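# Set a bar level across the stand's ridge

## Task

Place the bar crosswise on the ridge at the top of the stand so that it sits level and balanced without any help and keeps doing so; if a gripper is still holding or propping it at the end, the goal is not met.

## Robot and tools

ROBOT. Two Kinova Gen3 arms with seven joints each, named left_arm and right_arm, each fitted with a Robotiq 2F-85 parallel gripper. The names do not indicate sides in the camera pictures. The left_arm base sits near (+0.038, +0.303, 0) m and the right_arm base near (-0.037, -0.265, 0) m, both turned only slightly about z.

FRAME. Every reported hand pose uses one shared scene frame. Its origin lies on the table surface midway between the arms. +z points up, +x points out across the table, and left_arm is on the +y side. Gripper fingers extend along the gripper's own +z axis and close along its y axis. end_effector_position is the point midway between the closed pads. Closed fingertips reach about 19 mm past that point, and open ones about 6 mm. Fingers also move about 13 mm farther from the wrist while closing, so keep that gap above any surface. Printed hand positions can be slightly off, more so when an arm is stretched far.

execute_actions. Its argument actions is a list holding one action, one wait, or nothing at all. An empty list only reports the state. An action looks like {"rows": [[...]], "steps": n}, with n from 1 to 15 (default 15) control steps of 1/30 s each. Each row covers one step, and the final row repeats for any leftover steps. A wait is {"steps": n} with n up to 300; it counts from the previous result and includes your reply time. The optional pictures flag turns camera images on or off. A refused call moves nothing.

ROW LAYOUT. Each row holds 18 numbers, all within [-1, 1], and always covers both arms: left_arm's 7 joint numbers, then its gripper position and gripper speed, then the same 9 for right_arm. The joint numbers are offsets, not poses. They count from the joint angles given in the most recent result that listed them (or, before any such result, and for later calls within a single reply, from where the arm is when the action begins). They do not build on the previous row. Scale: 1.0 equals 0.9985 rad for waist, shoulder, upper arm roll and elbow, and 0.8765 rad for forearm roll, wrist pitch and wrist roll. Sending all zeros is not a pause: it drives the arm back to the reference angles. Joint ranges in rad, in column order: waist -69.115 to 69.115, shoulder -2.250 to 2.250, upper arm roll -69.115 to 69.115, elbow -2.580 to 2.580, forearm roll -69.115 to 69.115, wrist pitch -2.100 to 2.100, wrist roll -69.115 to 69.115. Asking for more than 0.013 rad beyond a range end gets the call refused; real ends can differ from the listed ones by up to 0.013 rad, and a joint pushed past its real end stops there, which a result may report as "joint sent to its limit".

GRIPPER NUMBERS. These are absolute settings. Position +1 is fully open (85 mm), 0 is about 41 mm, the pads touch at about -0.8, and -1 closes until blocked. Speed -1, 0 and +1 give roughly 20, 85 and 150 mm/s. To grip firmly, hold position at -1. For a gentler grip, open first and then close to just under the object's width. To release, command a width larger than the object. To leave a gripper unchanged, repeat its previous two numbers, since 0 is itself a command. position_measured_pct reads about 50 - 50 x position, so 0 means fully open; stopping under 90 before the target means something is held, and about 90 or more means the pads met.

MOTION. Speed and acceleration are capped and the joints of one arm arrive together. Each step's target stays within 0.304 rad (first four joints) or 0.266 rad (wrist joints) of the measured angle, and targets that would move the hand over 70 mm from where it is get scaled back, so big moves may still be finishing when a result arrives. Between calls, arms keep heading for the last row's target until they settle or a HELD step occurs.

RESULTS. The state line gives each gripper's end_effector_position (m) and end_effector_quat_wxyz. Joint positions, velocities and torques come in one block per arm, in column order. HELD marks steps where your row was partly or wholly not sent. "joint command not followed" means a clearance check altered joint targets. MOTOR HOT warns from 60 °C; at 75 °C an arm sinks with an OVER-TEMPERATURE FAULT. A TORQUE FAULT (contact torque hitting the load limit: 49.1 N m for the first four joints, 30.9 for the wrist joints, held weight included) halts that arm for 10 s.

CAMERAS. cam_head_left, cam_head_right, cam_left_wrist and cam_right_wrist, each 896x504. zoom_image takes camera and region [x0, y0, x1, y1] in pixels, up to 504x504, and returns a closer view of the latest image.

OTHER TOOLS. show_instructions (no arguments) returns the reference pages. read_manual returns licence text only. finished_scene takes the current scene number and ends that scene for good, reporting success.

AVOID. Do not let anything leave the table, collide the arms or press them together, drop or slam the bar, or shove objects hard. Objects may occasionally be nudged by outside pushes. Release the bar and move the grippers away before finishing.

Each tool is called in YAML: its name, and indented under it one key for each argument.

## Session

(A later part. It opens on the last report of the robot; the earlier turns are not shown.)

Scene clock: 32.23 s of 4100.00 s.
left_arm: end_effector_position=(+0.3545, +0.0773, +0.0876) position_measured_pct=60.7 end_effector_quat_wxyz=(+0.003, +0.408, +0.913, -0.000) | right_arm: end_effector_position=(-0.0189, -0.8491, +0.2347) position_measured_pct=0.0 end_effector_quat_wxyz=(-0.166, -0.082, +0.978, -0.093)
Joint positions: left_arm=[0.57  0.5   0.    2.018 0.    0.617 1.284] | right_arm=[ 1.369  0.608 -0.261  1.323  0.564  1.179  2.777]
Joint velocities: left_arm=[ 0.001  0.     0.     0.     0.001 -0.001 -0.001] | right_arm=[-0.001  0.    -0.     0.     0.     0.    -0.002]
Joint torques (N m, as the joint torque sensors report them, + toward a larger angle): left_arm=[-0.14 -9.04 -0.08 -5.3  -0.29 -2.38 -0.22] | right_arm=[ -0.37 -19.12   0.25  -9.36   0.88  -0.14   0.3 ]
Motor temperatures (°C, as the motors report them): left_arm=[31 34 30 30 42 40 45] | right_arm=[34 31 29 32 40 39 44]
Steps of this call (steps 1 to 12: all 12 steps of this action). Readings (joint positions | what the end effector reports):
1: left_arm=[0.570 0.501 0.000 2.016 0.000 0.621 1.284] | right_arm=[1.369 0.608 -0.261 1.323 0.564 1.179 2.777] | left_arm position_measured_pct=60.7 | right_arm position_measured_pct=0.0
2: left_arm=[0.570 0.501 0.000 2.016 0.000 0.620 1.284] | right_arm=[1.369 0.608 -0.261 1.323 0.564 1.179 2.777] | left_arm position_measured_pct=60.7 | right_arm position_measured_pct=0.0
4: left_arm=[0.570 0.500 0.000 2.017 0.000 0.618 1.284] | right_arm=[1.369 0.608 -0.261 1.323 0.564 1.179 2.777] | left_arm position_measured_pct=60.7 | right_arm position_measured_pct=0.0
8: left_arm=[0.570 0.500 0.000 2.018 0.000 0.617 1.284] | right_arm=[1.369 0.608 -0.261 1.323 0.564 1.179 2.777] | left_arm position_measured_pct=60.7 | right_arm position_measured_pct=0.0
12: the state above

execute_actions:
  actions:
    - {"rows":[[0,0,0,-0.006,0,0.014,0,-1,0,0,0,0,0,0,0,0,1,0]]}

execute_actions:
  actions:
    - {"rows":[[0,0,0,0,0,0,0,-0.12,0,0,0,0,0,0,0,0,1,0],[0,0,0,0,0,0,0,-0.12,0,0,0,0,0,0,0,0,1,0],[0,0,0,0,0,0,0,-0.12,0,0,0,0,0,0,0,0,1,0],[0,0,0,0,0,0,0,-0.12,0,0,0,0,0,0,0,0,1,0],[0,0,0,0,0,0,0,-1,0,0,0,0,0,0,0,0,1,0]]}

zoom_image:
  camera: "cam_head_right"
  region: [410,190,520,275]

Scene clock: 37.57 s of 4100.00 s.
left_arm: end_effector_position=(+0.3547, +0.0772, +0.0892) position_measured_pct=60.7 end_effector_quat_wxyz=(+0.001, +0.408, +0.913, -0.000) | right_arm: end_effector_position=(-0.0189, -0.8491, +0.2347) position_measured_pct=0.0 end_effector_quat_wxyz=(-0.166, -0.082, +0.978, -0.093)
Joint positions: left_arm=[0.57  0.499 0.    2.011 0.    0.629 1.284] | right_arm=[ 1.369  0.608 -0.261  1.323  0.564  1.179  2.777]
Joint velocities: left_arm=[-0.     0.001 -0.001 -0.     0.001  0.    -0.   ] | right_arm=[ 0.     0.001  0.    -0.    -0.    -0.    -0.002]
Joint torques (N m, as the joint torque sensors report them, + toward a larger angle): left_arm=[ -0.04 -13.76  -0.15  -4.29  -0.63  -0.06  -0.13] | right_arm=[ -0.79 -19.27   0.26  -9.34   0.88  -0.23  -0.01]
Motor temperatures (°C, as the motors report them): left_arm=[31 34 30 30 42 40 45] | right_arm=[34 31 29 32 40 39 44]
Steps of this call (steps 1 to 15: the robot went on to your last target; steps 16 to 90: nothing new was sent; then 1.83 s passed at rest; steps 91 to 105: all 15 steps of this action). Readings (joint positions | what the end effector reports):
91: left_arm=[0.570 0.499 0.000 2.018 0.000 0.618 1.284] | right_arm=[1.369 0.608 -0.261 1.323 0.564 1.179 2.777] | left_arm position_measured_pct=60.7 | right_arm position_measured_pct=0.0
92: left_arm=[0.570 0.497 0.000 2.016 0.000 0.622 1.284] | right_arm=[1.369 0.608 -0.261 1.323 0.564 1.179 2.777] | left_arm position_measured_pct=60.7 | right_arm position_measured_pct=0.0
94: left_arm=[0.570 0.498 0.000 2.013 0.000 0.626 1.284] | right_arm=[1.369 0.608 -0.261 1.323 0.564 1.179 2.777] | left_arm position_measured_pct=60.7 | right_arm position_measured_pct=0.0
98: left_arm=[0.570 0.499 0.000 2.012 0.000 0.629 1.284] | right_arm=[1.369 0.608 -0.261 1.323 0.564 1.179 2.777] | left_arm position_measured_pct=60.7 | right_arm position_measured_pct=0.0
105: the state above

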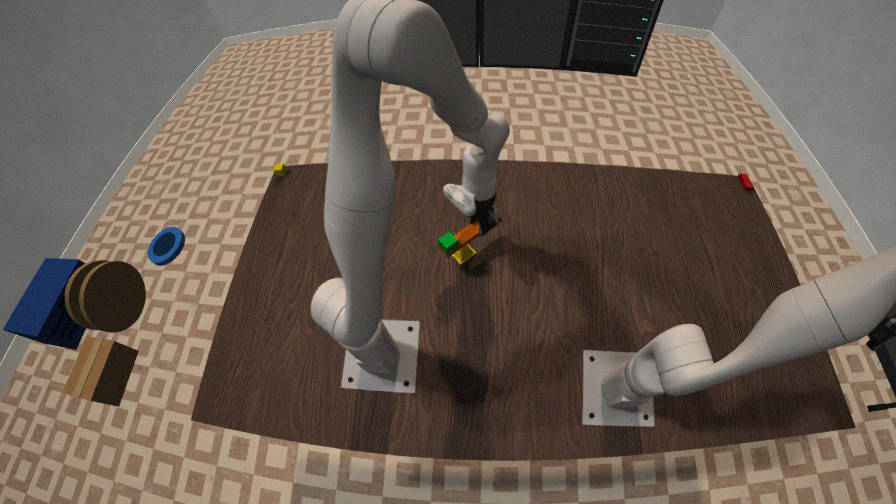

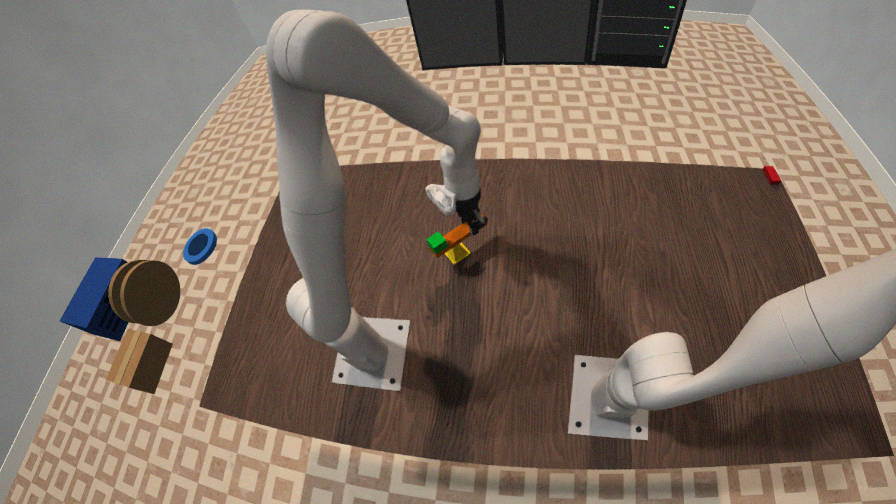

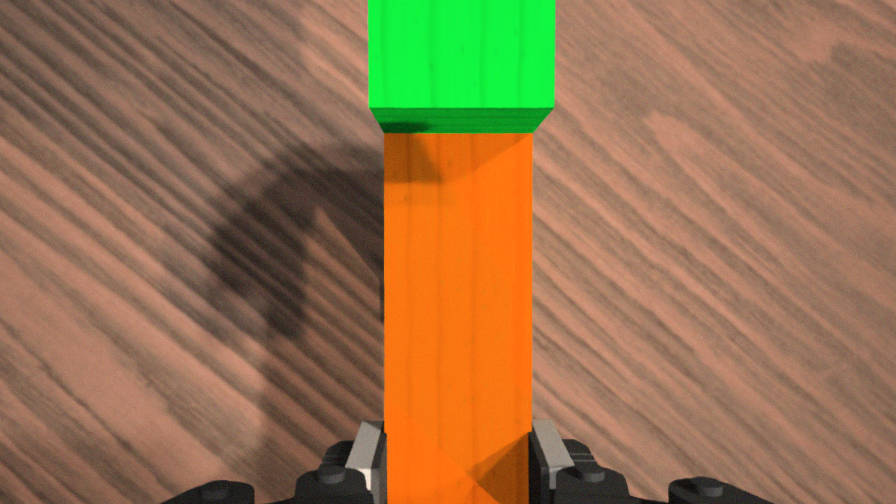

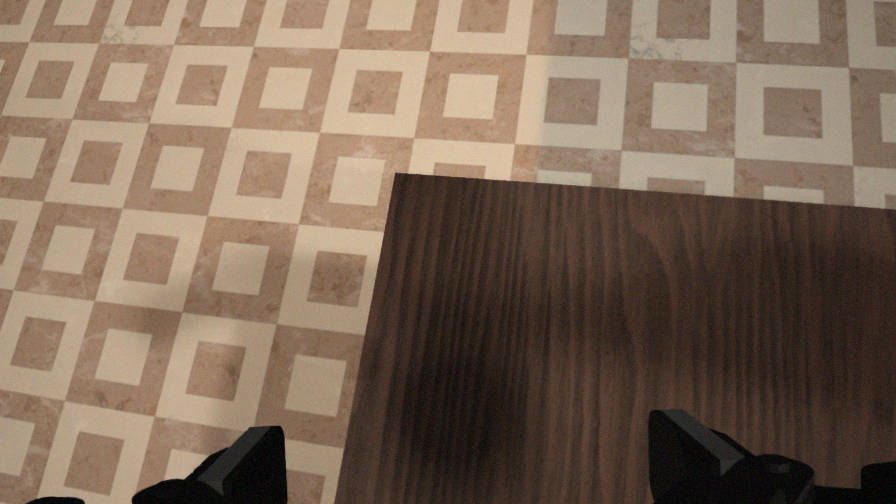

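Scene clock: 38.07 s of 4100.00 s.
left_arm: end_effector_position=(+0.3547, +0.0772, +0.0895) position_measured_pct=60.3 end_effector_quat_wxyz=(+0.001, +0.408, +0.913, -0.000) | right_arm: end_effector_position=(-0.0189, -0.8491, +0.2347) position_measured_pct=0.0 end_effector_quat_wxyz=(-0.166, -0.082, +0.978, -0.093)
Joint positions: left_arm=[0.57  0.498 0.    2.011 0.    0.63  1.284] | right_arm=[ 1.369  0.608 -0.261  1.323  0.564  1.179  2.777]
Joint velocities: left_arm=[-0.    -0.    -0.001 -0.     0.001 -0.    -0.001] | right_arm=[ 0.001 -0.002  0.     0.     0.     0.     0.001]
Joint torques (N m, as the joint torque sensors report them, + toward a larger angle): left_arm=[ -0.4  -13.91  -0.07  -5.08  -0.44  -0.15  -0.06] | right_arm=[ -0.62 -18.94   0.38  -9.32   0.83  -0.11   0.16]
Motor temperatures (°C, as the motors report them): left_arm=[31 34 30 30 42 40 45] | right_arm=[34 31 29 32 40 39 44]
Steps of this call (steps 1 to 15: all 15 steps of this action). Readings (joint positions | what the end effector reports):
1: left_arm=[0.570 0.499 0.000 2.011 0.000 0.629 1.284] | right_arm=[1.369 0.608 -0.261 1.323 0.564 1.179 2.777] | left_arm position_measured_pct=60.7 | right_arm position_measured_pct=0.0
2: left_arm=[0.570 0.499 0.000 2.011 0.000 0.629 1.284] | right_arm=[1.369 0.608 -0.261 1.323 0.564 1.179 2.777] | left_arm position_measured_pct=60.7 | right_arm position_measured_pct=0.0
4: left_arm=[0.570 0.499 0.000 2.011 0.000 0.629 1.284] | right_arm=[1.369 0.608 -0.261 1.323 0.564 1.179 2.777] | left_arm position_measured_pct=57.5 | right_arm position_measured_pct=0.0
8: left_arm=[0.570 0.499 0.000 2.011 0.000 0.630 1.284] | right_arm=[1.369 0.608 -0.261 1.323 0.564 1.179 2.777] | left_arm position_measured_pct=59.1 | right_arm position_measured_pct=0.0
15: the state above

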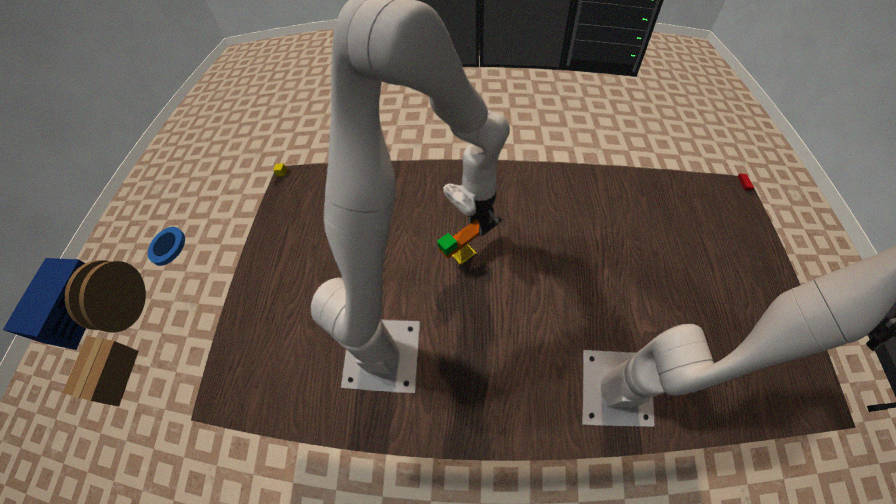

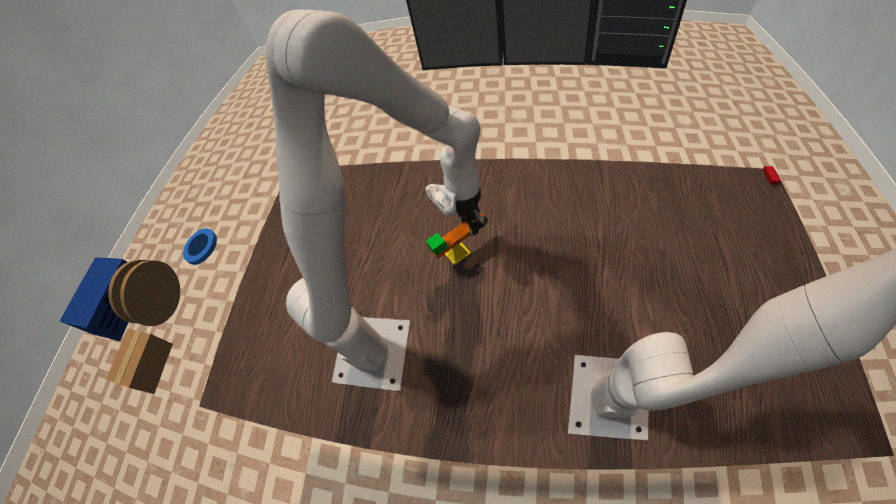

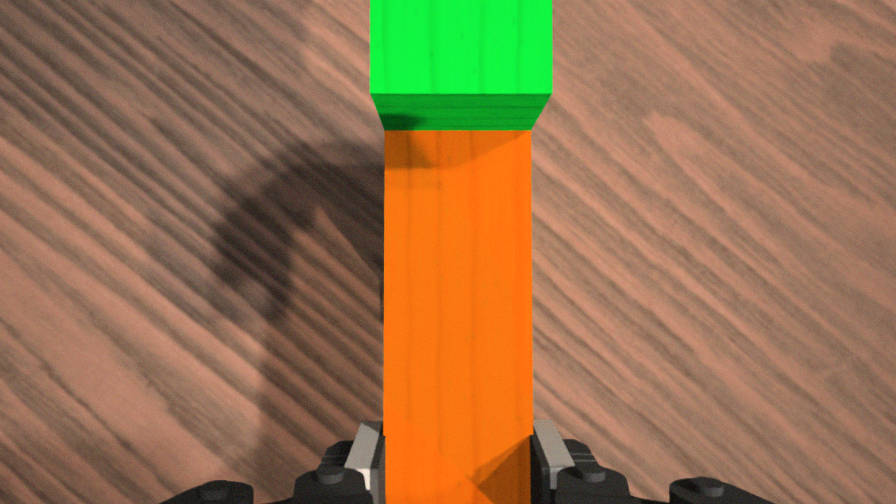

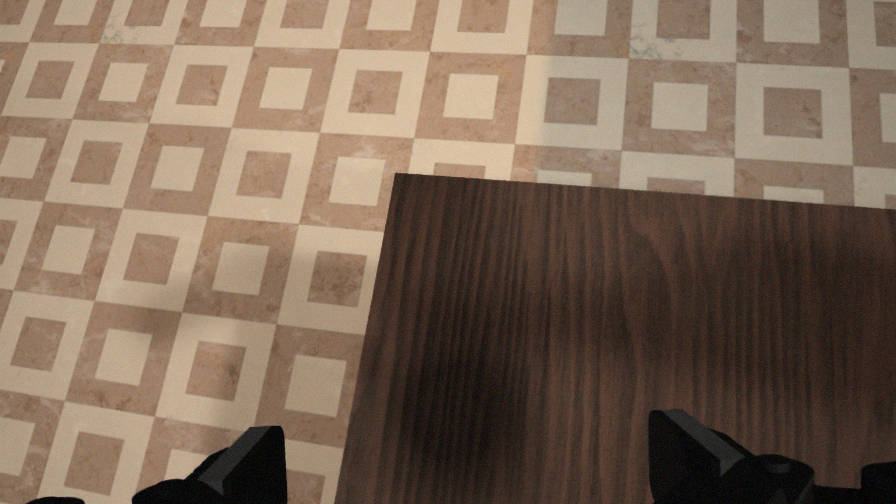

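Region (410, 190, 520, 275) of cam_head_right's 896x504 image, scaled by 4.582, with more detail than that image has; it fills the top 389 rows of this view, and the rest is white.

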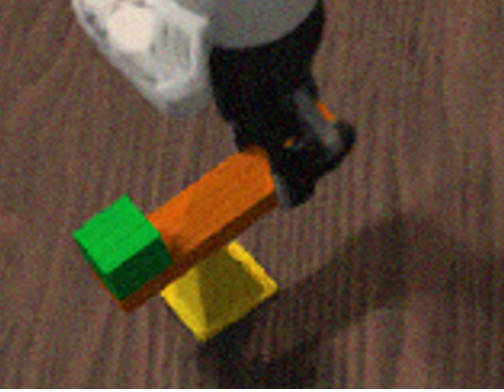

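execute_actions:
  actions:
    - {"rows":[[0,-0.003,0,0,0,0,0,-1,0,0,0,0,0,0,0,0,1,0],[0,-0.003,0,0,0,0,0,-1,0,0,0,0,0,0,0,0,1,0],[0,-0.003,0,0,0,0,0,-1,0,0,0,0,0,0,0,0,1,0],[0,0.008,0,-0.0208,0,0.0155,0,-1,0,0,0,0,0,0,0,0,1,0]]}
  pictures: false

execute_actions:
  actions:
    - {"rows":[[0,0,0,0,0,0,0,-0.12,0,0,0,0,0,0,0,0,1,0],[0,0,0,0,0,0,0,-0.12,0,0,0,0,0,0,0,0,1,0],[0,0,0,0,0,0,0,-0.12,0,0,0,0,0,0,0,0,1,0],[0,0,0,0,0,0,0,-0.12,0,0,0,0,0,0,0,0,1,0],[0,0,0,0,0,0,0,-1,0,0,0,0,0,0,0,0,1,0]]}

Scene clock: 43.47 s of 4100.00 s.
left_arm: end_effector_position=(+0.3597, +0.0740, +0.0904) position_measured_pct=60.3 end_effector_quat_wxyz=(+0.001, +0.408, +0.913, -0.000) | right_arm: end_effector_position=(-0.0189, -0.8491, +0.2347) position_measured_pct=0.0 end_effector_quat_wxyz=(-0.166, -0.082, +0.978, -0.093)
Joint positions: left_arm=[0.57  0.506 0.    1.991 0.    0.643 1.284] | right_arm=[ 1.369  0.608 -0.261  1.323  0.564  1.179  2.777]
Joint velocities: left_arm=[-0.001  0.003  0.    -0.002 -0.002  0.001  0.001] | right_arm=[ 0.     0.002  0.     0.     0.    -0.     0.001]
Joint torques (N m, as the joint torque sensors report them, + toward a larger angle): left_arm=[ -0.4  -14.87   0.2   -5.26  -0.46   0.26  -0.29] | right_arm=[ -0.52 -19.09   0.13  -9.09   0.91  -0.22  -0.13]
Motor temperatures (°C, as the motors report them): left_arm=[31 34 30 30 42 40 45] | right_arm=[34 32 29 32 40 39 44]
Steps of this call (steps 1 to 15: the robot went on to your last target; steps 16 to 90: nothing new was sent; then 1.90 s passed at rest; steps 91 to 105: all 15 steps of this action). Readings (joint positions | what the end effector reports):
91: left_arm=[0.570 0.498 0.000 2.011 0.000 0.630 1.284] | right_arm=[1.369 0.608 -0.261 1.323 0.564 1.179 2.777] | left_arm position_measured_pct=60.3 | right_arm position_measured_pct=0.0
92: left_arm=[0.570 0.497 0.000 2.011 0.000 0.630 1.284] | right_arm=[1.369 0.608 -0.261 1.323 0.564 1.179 2.777] | left_arm position_measured_pct=60.3 | right_arm position_measured_pct=0.0
94: left_arm=[0.570 0.497 0.000 2.011 0.000 0.630 1.284] | right_arm=[1.369 0.608 -0.261 1.323 0.564 1.179 2.777] | left_arm position_measured_pct=60.3 | right_arm position_measured_pct=0.0
98: left_arm=[0.570 0.505 0.000 1.994 0.000 0.641 1.284] | right_arm=[1.369 0.608 -0.261 1.323 0.564 1.179 2.777] | left_arm position_measured_pct=60.3 | right_arm position_measured_pct=0.0
105: the state above

Scene clock: 43.97 s of 4100.00 s.
left_arm: end_effector_position=(+0.3598, +0.0740, +0.0908) position_measured_pct=60.7 end_effector_quat_wxyz=(+0.001, +0.408, +0.913, -0.000) | right_arm: end_effector_position=(-0.0189, -0.8491, +0.2347) position_measured_pct=0.0 end_effector_quat_wxyz=(-0.166, -0.082, +0.978, -0.093)
Joint positions: left_arm=[0.57  0.505 0.    1.99  0.    0.644 1.284] | right_arm=[ 1.369  0.608 -0.261  1.323  0.564  1.179  2.777]
Joint velocities: left_arm=[-0.    -0.    -0.     0.    -0.     0.     0.001] | right_arm=[ 0.002  0.    -0.    -0.    -0.    -0.    -0.   ]
Joint torques (N m, as the joint torque sensors report them, + toward a larger angle): left_arm=[  0.42 -13.68   0.01  -4.89  -0.35  -0.69  -0.33] | right_arm=[ -0.67 -19.01   0.33  -9.41   0.68  -0.13   0.02]
Motor temperatures (°C, as the motors report them): left_arm=[31 34 30 30 42 40 45] | right_arm=[34 32 29 32 40 39 44]
Steps of this call (steps 1 to 15: all 15 steps of this action). Readings (joint positions | what the end effector reports):
1: left_arm=[0.570 0.506 0.000 1.991 0.000 0.643 1.284] | right_arm=[1.369 0.608 -0.261 1.323 0.564 1.179 2.777] | left_arm position_measured_pct=60.3 | right_arm position_measured_pct=0.0
2: left_arm=[0.570 0.506 0.000 1.991 0.000 0.643 1.284] | right_arm=[1.369 0.608 -0.261 1.323 0.564 1.179 2.777] | left_arm position_measured_pct=60.3 | right_arm position_measured_pct=0.0
4: left_arm=[0.570 0.506 0.000 1.991 0.000 0.643 1.284] | right_arm=[1.369 0.608 -0.261 1.323 0.564 1.179 2.777] | left_arm position_measured_pct=57.1 | right_arm position_measured_pct=0.0
8: left_arm=[0.570 0.505 0.000 1.990 0.000 0.644 1.284] | right_arm=[1.369 0.608 -0.261 1.323 0.564 1.179 2.777] | left_arm position_measured_pct=59.1 | right_arm position_measured_pct=0.0
15: the state above

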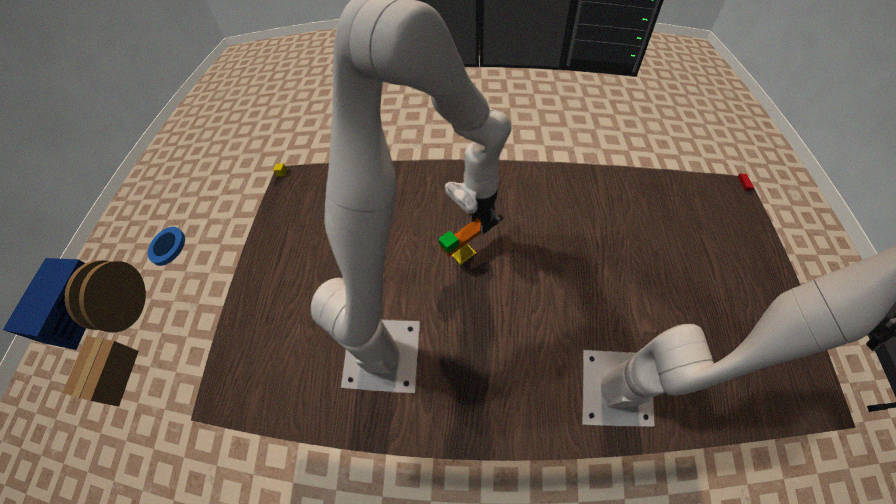

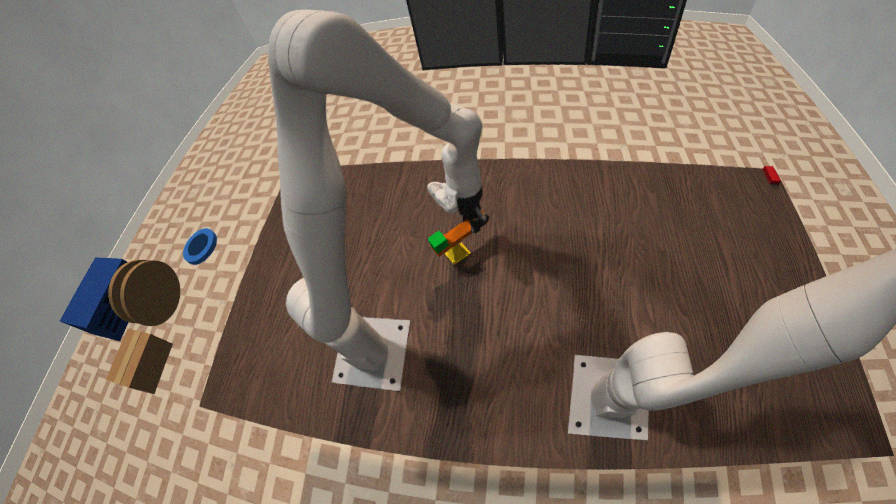

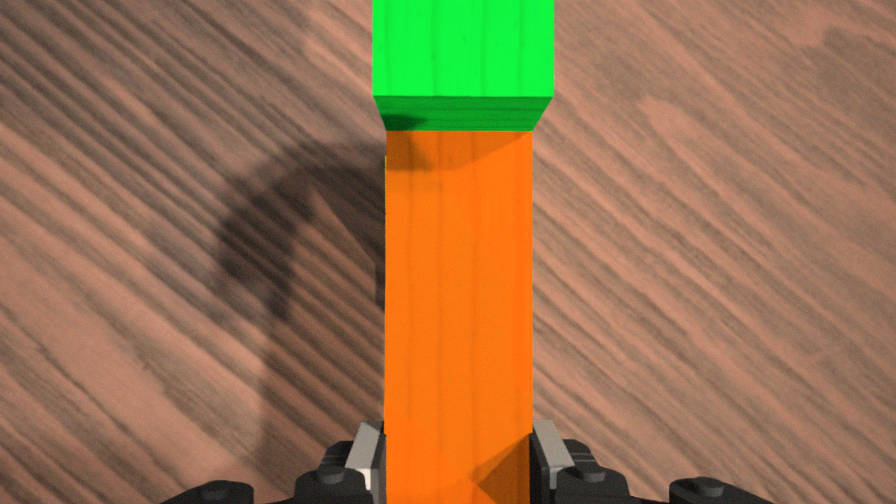

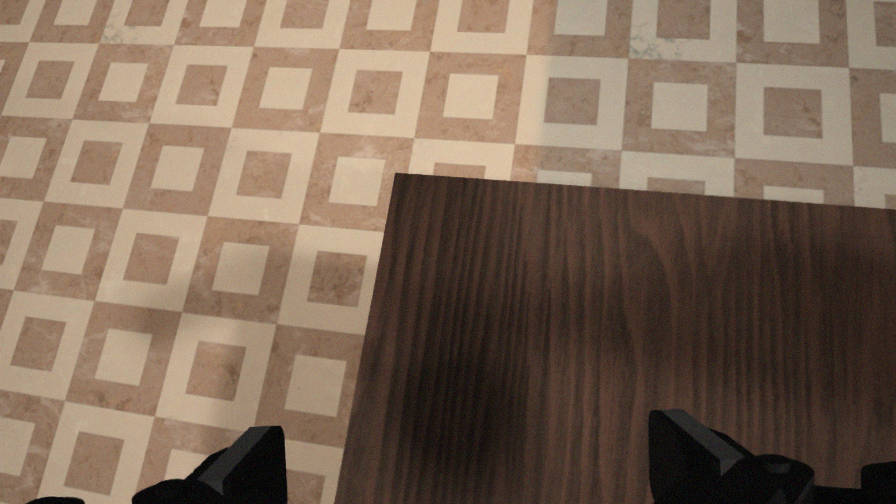

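execute_actions:
  actions:
    - {"rows":[[0,-0.002,0,0,0,0,0,-1,0,0,0,0,0,0,0,0,1,0],[0,-0.002,0,0,0,0,0,-1,0,0,0,0,0,0,0,0,1,0],[0,-0.002,0,0,0,0,0,-1,0,0,0,0,0,0,0,0,1,0],[0.013,-0.0015,0,0,0,0,0.015,-1,0,0,0,0,0,0,0,0,1,0]]}
  pictures: false

execute_actions:
  actions:
    - {"rows":[[0,0,0,0,0,0,0,-0.12,0,0,0,0,0,0,0,0,1,0],[0,0,0,0,0,0,0,-0.12,0,0,0,0,0,0,0,0,1,0],[0,0,0,0,0,0,0,-0.12,0,0,0,0,0,0,0,0,1,0],[0,0,0,0,0,0,0,-0.12,0,0,0,0,0,0,0,0,1,0],[0,0,0,0,0,0,0,-0.12,0,0,0,0,0,0,0,0,1,0],[0,0,0,0,0,0,0,-1,0,0,0,0,0,0,0,0,1,0]]}

Scene clock: 48.63 s of 4100.00 s.
left_arm: end_effector_position=(+0.3571, +0.0698, +0.0913) position_measured_pct=60.7 end_effector_quat_wxyz=(+0.002, +0.408, +0.913, -0.000) | right_arm: end_effector_position=(-0.0189, -0.8491, +0.2347) position_measured_pct=0.0 end_effector_quat_wxyz=(-0.166, -0.082, +0.978, -0.093)
Joint positions: left_arm=[0.583 0.504 0.    1.99  0.    0.644 1.297] | right_arm=[ 1.369  0.608 -0.261  1.323  0.564  1.179  2.777]
Joint velocities: left_arm=[ 0.002 -0.001 -0.001  0.    -0.     0.001  0.001] | right_arm=[-0.    -0.001 -0.001  0.     0.     0.    -0.   ]
Joint torques (N m, as the joint torque sensors report them, + toward a larger angle): left_arm=[ -0.43 -14.86   0.06  -5.55  -0.57  -0.09  -0.5 ] | right_arm=[ -0.67 -18.91   0.2   -9.48   0.73  -0.19   0.08]
Motor temperatures (°C, as the motors report them): left_arm=[31 34 30 30 42 40 45] | right_arm=[34 32 29 32 40 39 44]
Steps of this call (steps 1 to 15: the robot went on to your last target; steps 16 to 90: nothing new was sent; then 1.17 s passed at rest; steps 91 to 105: all 15 steps of this action). Readings (joint positions | what the end effector reports):
91: left_arm=[0.570 0.505 0.000 1.990 0.000 0.644 1.284] | right_arm=[1.369 0.608 -0.261 1.323 0.564 1.179 2.777] | left_arm position_measured_pct=60.7 | right_arm position_measured_pct=0.0
92: left_arm=[0.570 0.504 0.000 1.991 0.000 0.644 1.284] | right_arm=[1.369 0.608 -0.261 1.323 0.564 1.179 2.777] | left_arm position_measured_pct=60.7 | right_arm position_measured_pct=0.0
94: left_arm=[0.571 0.504 -0.000 1.991 -0.000 0.644 1.285] | right_arm=[1.369 0.608 -0.261 1.323 0.564 1.179 2.777] | left_arm position_measured_pct=60.7 | right_arm position_measured_pct=0.0
98: left_arm=[0.581 0.504 0.000 1.990 0.000 0.644 1.296] | right_arm=[1.369 0.608 -0.261 1.323 0.564 1.179 2.777] | left_arm position_measured_pct=60.7 | right_arm position_measured_pct=0.0
105: the state above

Scene clock: 49.13 s of 4100.00 s.
left_arm: end_effector_position=(+0.3572, +0.0697, +0.0917) position_measured_pct=61.1 end_effector_quat_wxyz=(+0.002, +0.408, +0.913, -0.000) | right_arm: end_effector_position=(-0.0189, -0.8491, +0.2347) position_measured_pct=0.0 end_effector_quat_wxyz=(-0.166, -0.082, +0.978, -0.093)
Joint positions: left_arm=[0.583 0.503 0.    1.99  0.    0.644 1.297] | right_arm=[ 1.369  0.608 -0.261  1.323  0.564  1.179  2.777]
Joint velocities: left_arm=[-0.001 -0.     0.     0.    -0.     0.    -0.   ] | right_arm=[-0.     0.001 -0.    -0.    -0.     0.     0.   ]
Joint torques (N m, as the joint torque sensors report them, + toward a larger angle): left_arm=[ -0.24 -13.94   0.13  -5.46  -0.45  -0.28  -0.2 ] | right_arm=[ -0.76 -19.08   0.22  -9.41   0.87  -0.23   0.18]
Motor temperatures (°C, as the motors report them): left_arm=[31 34 30 30 42 40 45] | right_arm=[34 32 29 32 40 39 44]
Steps of this call (steps 1 to 15: all 15 steps of this action). Readings (joint positions | what the end effector reports):
1: left_arm=[0.583 0.504 0.000 1.990 0.000 0.644 1.297] | right_arm=[1.369 0.608 -0.261 1.323 0.564 1.179 2.777] | left_arm position_measured_pct=60.7 | right_arm position_measured_pct=0.0
2: left_arm=[0.582 0.504 0.000 1.990 0.000 0.644 1.297] | right_arm=[1.369 0.608 -0.261 1.323 0.564 1.179 2.777] | left_arm position_measured_pct=60.7 | right_arm position_measured_pct=0.0
4: left_arm=[0.582 0.504 0.000 1.990 0.000 0.644 1.297] | right_arm=[1.369 0.608 -0.261 1.323 0.564 1.179 2.777] | left_arm position_measured_pct=57.5 | right_arm position_measured_pct=0.0
8: left_arm=[0.582 0.503 0.000 1.990 0.000 0.644 1.297] | right_arm=[1.369 0.608 -0.261 1.323 0.564 1.179 2.777] | left_arm position_measured_pct=58.3 | right_arm position_measured_pct=0.0
15: the state above

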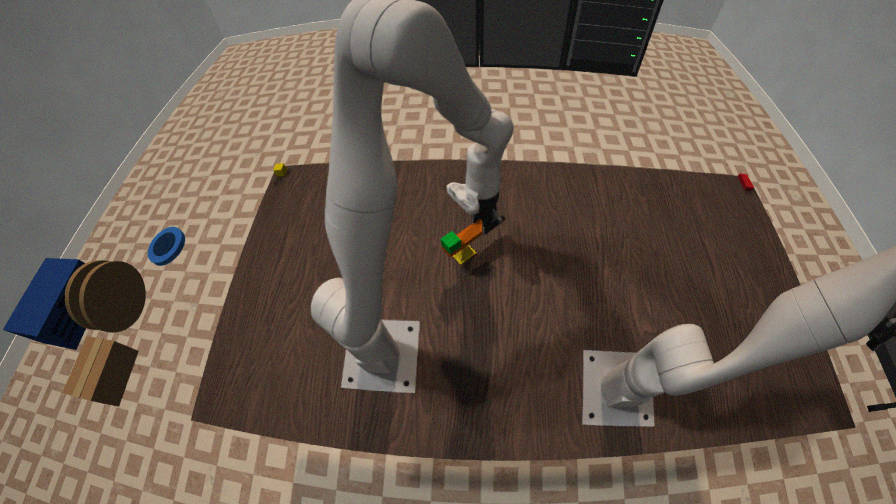

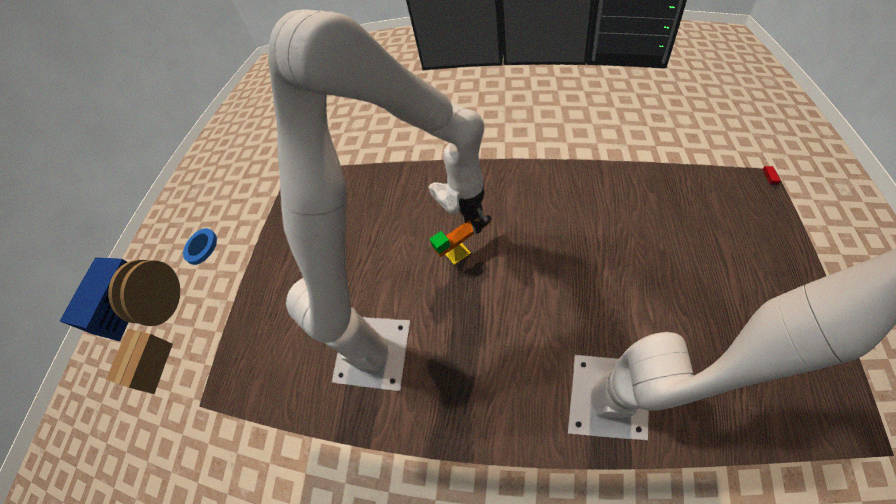

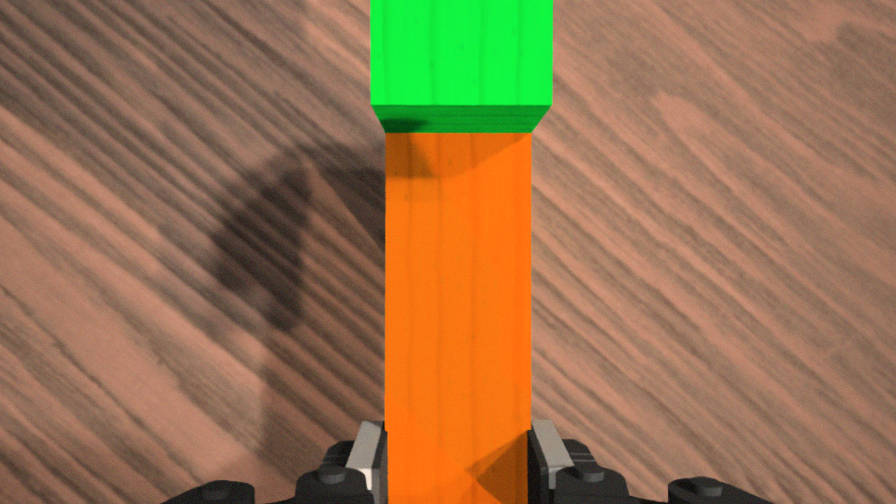

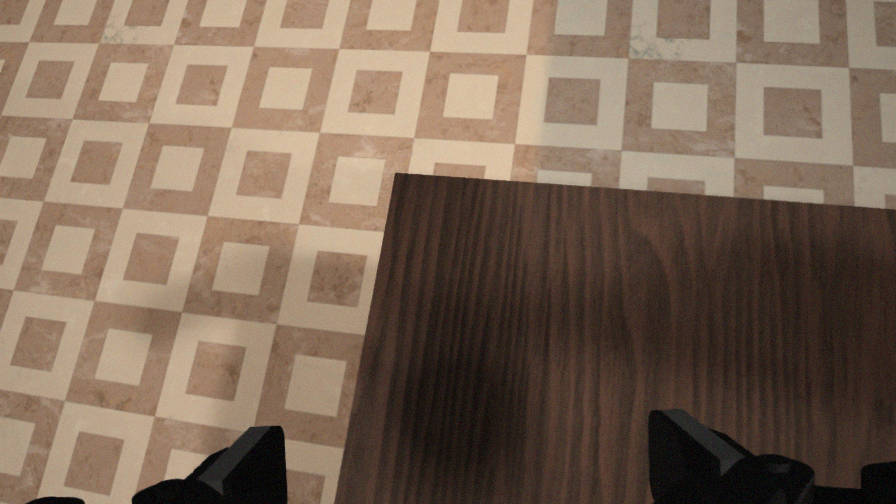

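execute_actions:
  actions:
    - {"rows":[[0,0,0,0,0,0,0,0.6,-0.5,0,0,0,0,0,0,0,1,0]]}
  pictures: false

execute_actions:
  actions:
    - {"rows":[[0,-0.1,0,-0.06,0,0.18,0,0.6,-0.5,0,0,0,0,0,0,0,1,0]]}
  pictures: false

execute_actions:
  actions:
    - {"steps":60}

Scene clock: 52.83 s of 4100.00 s.
left_arm: end_effector_position=(+0.3572, +0.0697, +0.0917) position_measured_pct=38.5 end_effector_quat_wxyz=(+0.002, +0.408, +0.913, -0.000) | right_arm: end_effector_position=(-0.0189, -0.8491, +0.2347) position_measured_pct=0.0 end_effector_quat_wxyz=(-0.166, -0.082, +0.978, -0.093)
Joint positions: left_arm=[0.583 0.503 0.    1.99  0.    0.644 1.297] | right_arm=[ 1.369  0.608 -0.261  1.323  0.564  1.179  2.777]
Joint velocities: left_arm=[ 0.001  0.    -0.001  0.     0.     0.    -0.   ] | right_arm=[ 0.001 -0.001  0.001 -0.    -0.     0.    -0.001]
Joint torques (N m, as the joint torque sensors report them, + toward a larger angle): left_arm=[ -0.37 -14.67  -0.18  -4.92  -0.38   0.06  -0.02] | right_arm=[ -0.49 -19.35   0.47  -9.38   0.81  -0.09   0.11]
Motor temperatures (°C, as the motors report them): left_arm=[31 34 30 30 42 40 45] | right_arm=[34 32 29 32 40 39 44]
Steps of this call (steps 1 to 15: the robot went on to your last target; steps 16 to 90: nothing new was sent; then 0.20 s passed at rest; steps 91 to 105: all 15 steps of this action). Readings (joint positions | what the end effector reports):
91: left_arm=[0.583 0.503 0.000 1.990 0.000 0.645 1.297] | right_arm=[1.369 0.608 -0.261 1.323 0.564 1.179 2.777] | left_arm position_measured_pct=61.1 | right_arm position_measured_pct=0.0
92: left_arm=[0.583 0.502 0.000 1.990 0.000 0.645 1.297] | right_arm=[1.369 0.608 -0.261 1.323 0.564 1.179 2.777] | left_arm position_measured_pct=61.1 | right_arm position_measured_pct=0.0
94: left_arm=[0.583 0.503 0.000 1.990 0.000 0.644 1.297] | right_arm=[1.369 0.608 -0.261 1.323 0.564 1.179 2.777] | left_arm position_measured_pct=57.9 | right_arm position_measured_pct=0.0
98: left_arm=[0.583 0.503 0.000 1.990 0.000 0.644 1.297] | right_arm=[1.369 0.608 -0.261 1.323 0.564 1.179 2.777] | left_arm position_measured_pct=51.2 | right_arm position_measured_pct=0.0
105: the state above

Scene clock: 53.33 s of 4100.00 s.
left_arm: end_effector_position=(+0.3573, +0.0697, +0.1430) position_measured_pct=20.2 end_effector_quat_wxyz=(+0.002, +0.408, +0.913, -0.000) | right_arm: end_effector_position=(-0.0189, -0.8491, +0.2347) position_measured_pct=0.0 end_effector_quat_wxyz=(-0.166, -0.082, +0.978, -0.093)
Joint positions: left_arm=[0.583 0.404 0.    1.93  0.    0.802 1.297] | right_arm=[ 1.369  0.608 -0.261  1.323  0.564  1.179  2.777]
Joint velocities: left_arm=[-0.    -0.012 -0.    -0.002  0.     0.003 -0.   ] | right_arm=[ 0.001 -0.001 -0.    -0.    -0.     0.     0.001]
Joint torques (N m, as the joint torque sensors report them, + toward a larger angle): left_arm=[ -0.21 -13.68   0.08  -5.97  -0.44   0.     0.  ] | right_arm=[ -0.77 -18.99   0.54  -9.41   0.78  -0.08   0.24]
Motor temperatures (°C, as the motors report them): left_arm=[31 34 30 30 42 40 45] | right_arm=[34 32 29 32 40 39 44]
Steps of this call (steps 1 to 15: all 15 steps of this action). Readings (joint positions | what the end effector reports):
1: left_arm=[0.583 0.501 0.000 1.990 0.000 0.646 1.297] | right_arm=[1.369 0.608 -0.261 1.323 0.564 1.179 2.777] | left_arm position_measured_pct=36.5 | right_arm position_measured_pct=0.0
2: left_arm=[0.582 0.495 0.000 1.987 0.000 0.653 1.297] | right_arm=[1.369 0.608 -0.261 1.323 0.564 1.179 2.777] | left_arm position_measured_pct=34.5 | right_arm position_measured_pct=0.0
4: left_arm=[0.582 0.466 0.000 1.972 0.000 0.694 1.297] | right_arm=[1.369 0.608 -0.261 1.323 0.564 1.179 2.777] | left_arm position_measured_pct=31.0 | right_arm position_measured_pct=0.0
8: left_arm=[0.583 0.413 0.000 1.935 0.000 0.789 1.297] | right_arm=[1.369 0.608 -0.261 1.323 0.564 1.179 2.777] | left_arm position_measured_pct=23.4 | right_arm position_measured_pct=0.0
15: the state above

Scene clock: 55.33 s of 4100.00 s.
left_arm: end_effector_position=(+0.3574, +0.0696, +0.1435) position_measured_pct=19.8 end_effector_quat_wxyz=(+0.003, +0.408, +0.913, -0.000) | right_arm: end_effector_position=(-0.0189, -0.8491, +0.2347) position_measured_pct=0.0 end_effector_quat_wxyz=(-0.166, -0.082, +0.978, -0.093)
Joint positions: left_arm=[0.583 0.403 0.    1.93  0.    0.802 1.297] | right_arm=[ 1.369  0.608 -0.261  1.323  0.564  1.179  2.777]
Joint velocities: left_arm=[-0.001 -0.    -0.001  0.    -0.001 -0.     0.001] | right_arm=[-0.001  0.001 -0.001 -0.    -0.    -0.    -0.   ]
Joint torques (N m, as the joint torque sensors report them, + toward a larger angle): left_arm=[  0.02 -14.01   0.05  -6.32  -0.56  -0.15  -0.21] | right_arm=[ -0.55 -18.96   0.03  -9.34   0.77  -0.17   0.03]
Motor temperatures (°C, as the motors report them): left_arm=[31 34 30 30 42 40 45] | right_arm=[34 32 29 32 40 39 44]
Steps of this call (steps 1 to 15: the robot went on to your last target; steps 16 to 60: nothing new was sent). Readings (joint positions | what the end effector reports):
1: left_arm=[0.583 0.404 0.000 1.930 0.000 0.802 1.297] | right_arm=[1.369 0.608 -0.261 1.323 0.564 1.179 2.777] | left_arm position_measured_pct=19.8 | right_arm position_measured_pct=0.0
2: left_arm=[0.583 0.404 0.000 1.930 0.000 0.802 1.297] | right_arm=[1.369 0.608 -0.261 1.323 0.564 1.179 2.777] | left_arm position_measured_pct=19.8 | right_arm position_measured_pct=0.0
4: left_arm=[0.583 0.403 0.000 1.930 0.000 0.802 1.297] | right_arm=[1.369 0.608 -0.261 1.323 0.564 1.179 2.777] | left_arm position_measured_pct=19.8 | right_arm position_measured_pct=0.0
8: left_arm=[0.583 0.403 0.000 1.930 0.000 0.802 1.297] | right_arm=[1.369 0.608 -0.261 1.323 0.564 1.179 2.777] | left_arm position_measured_pct=19.8 | right_arm position_measured_pct=0.0
60: the state above
All arms were judged still, so your last target was given up. Only a new action makes them travel on or press farther. Fingers that are still opening or closing keep moving.

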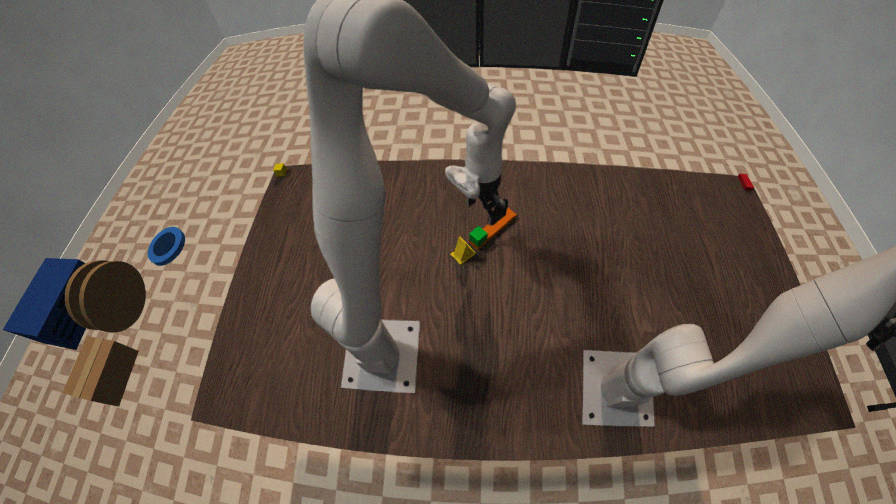

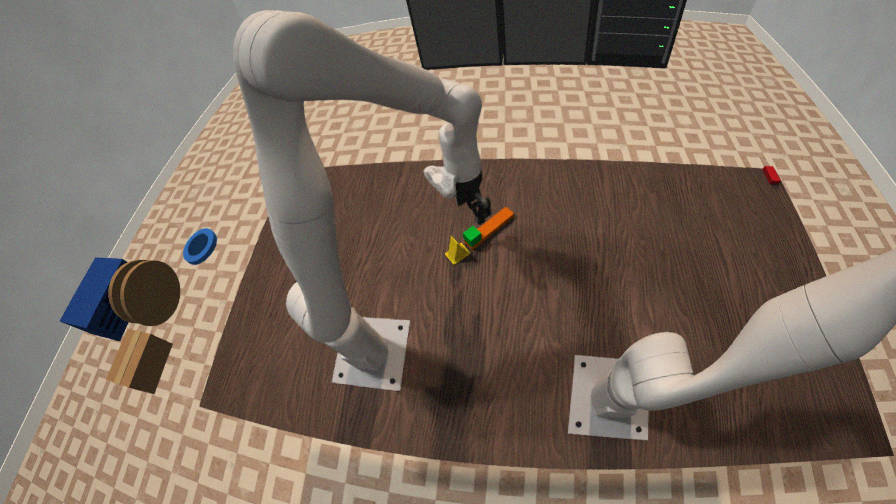

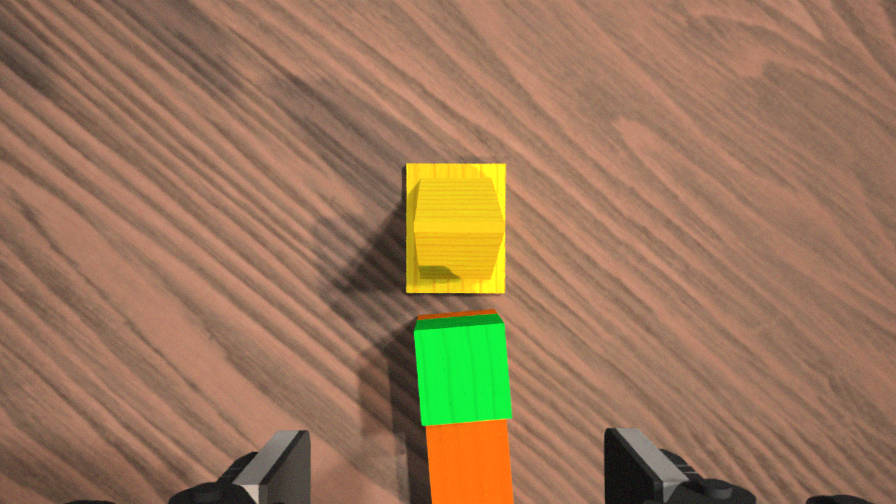

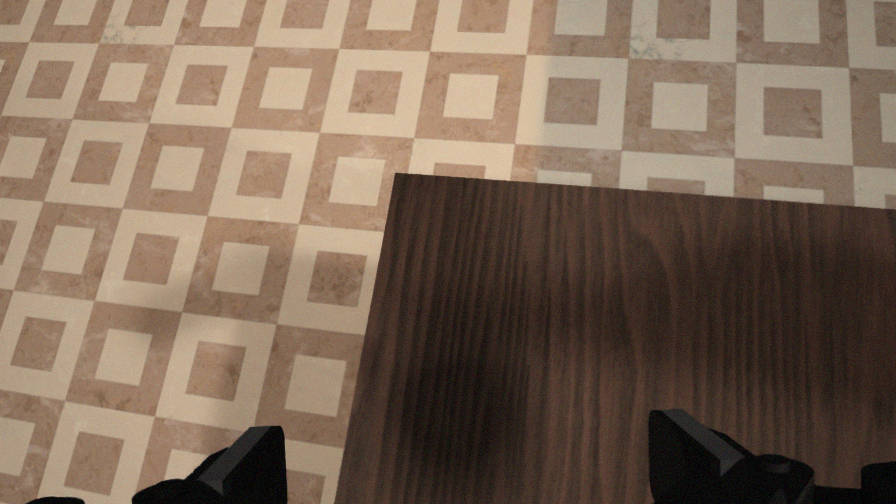

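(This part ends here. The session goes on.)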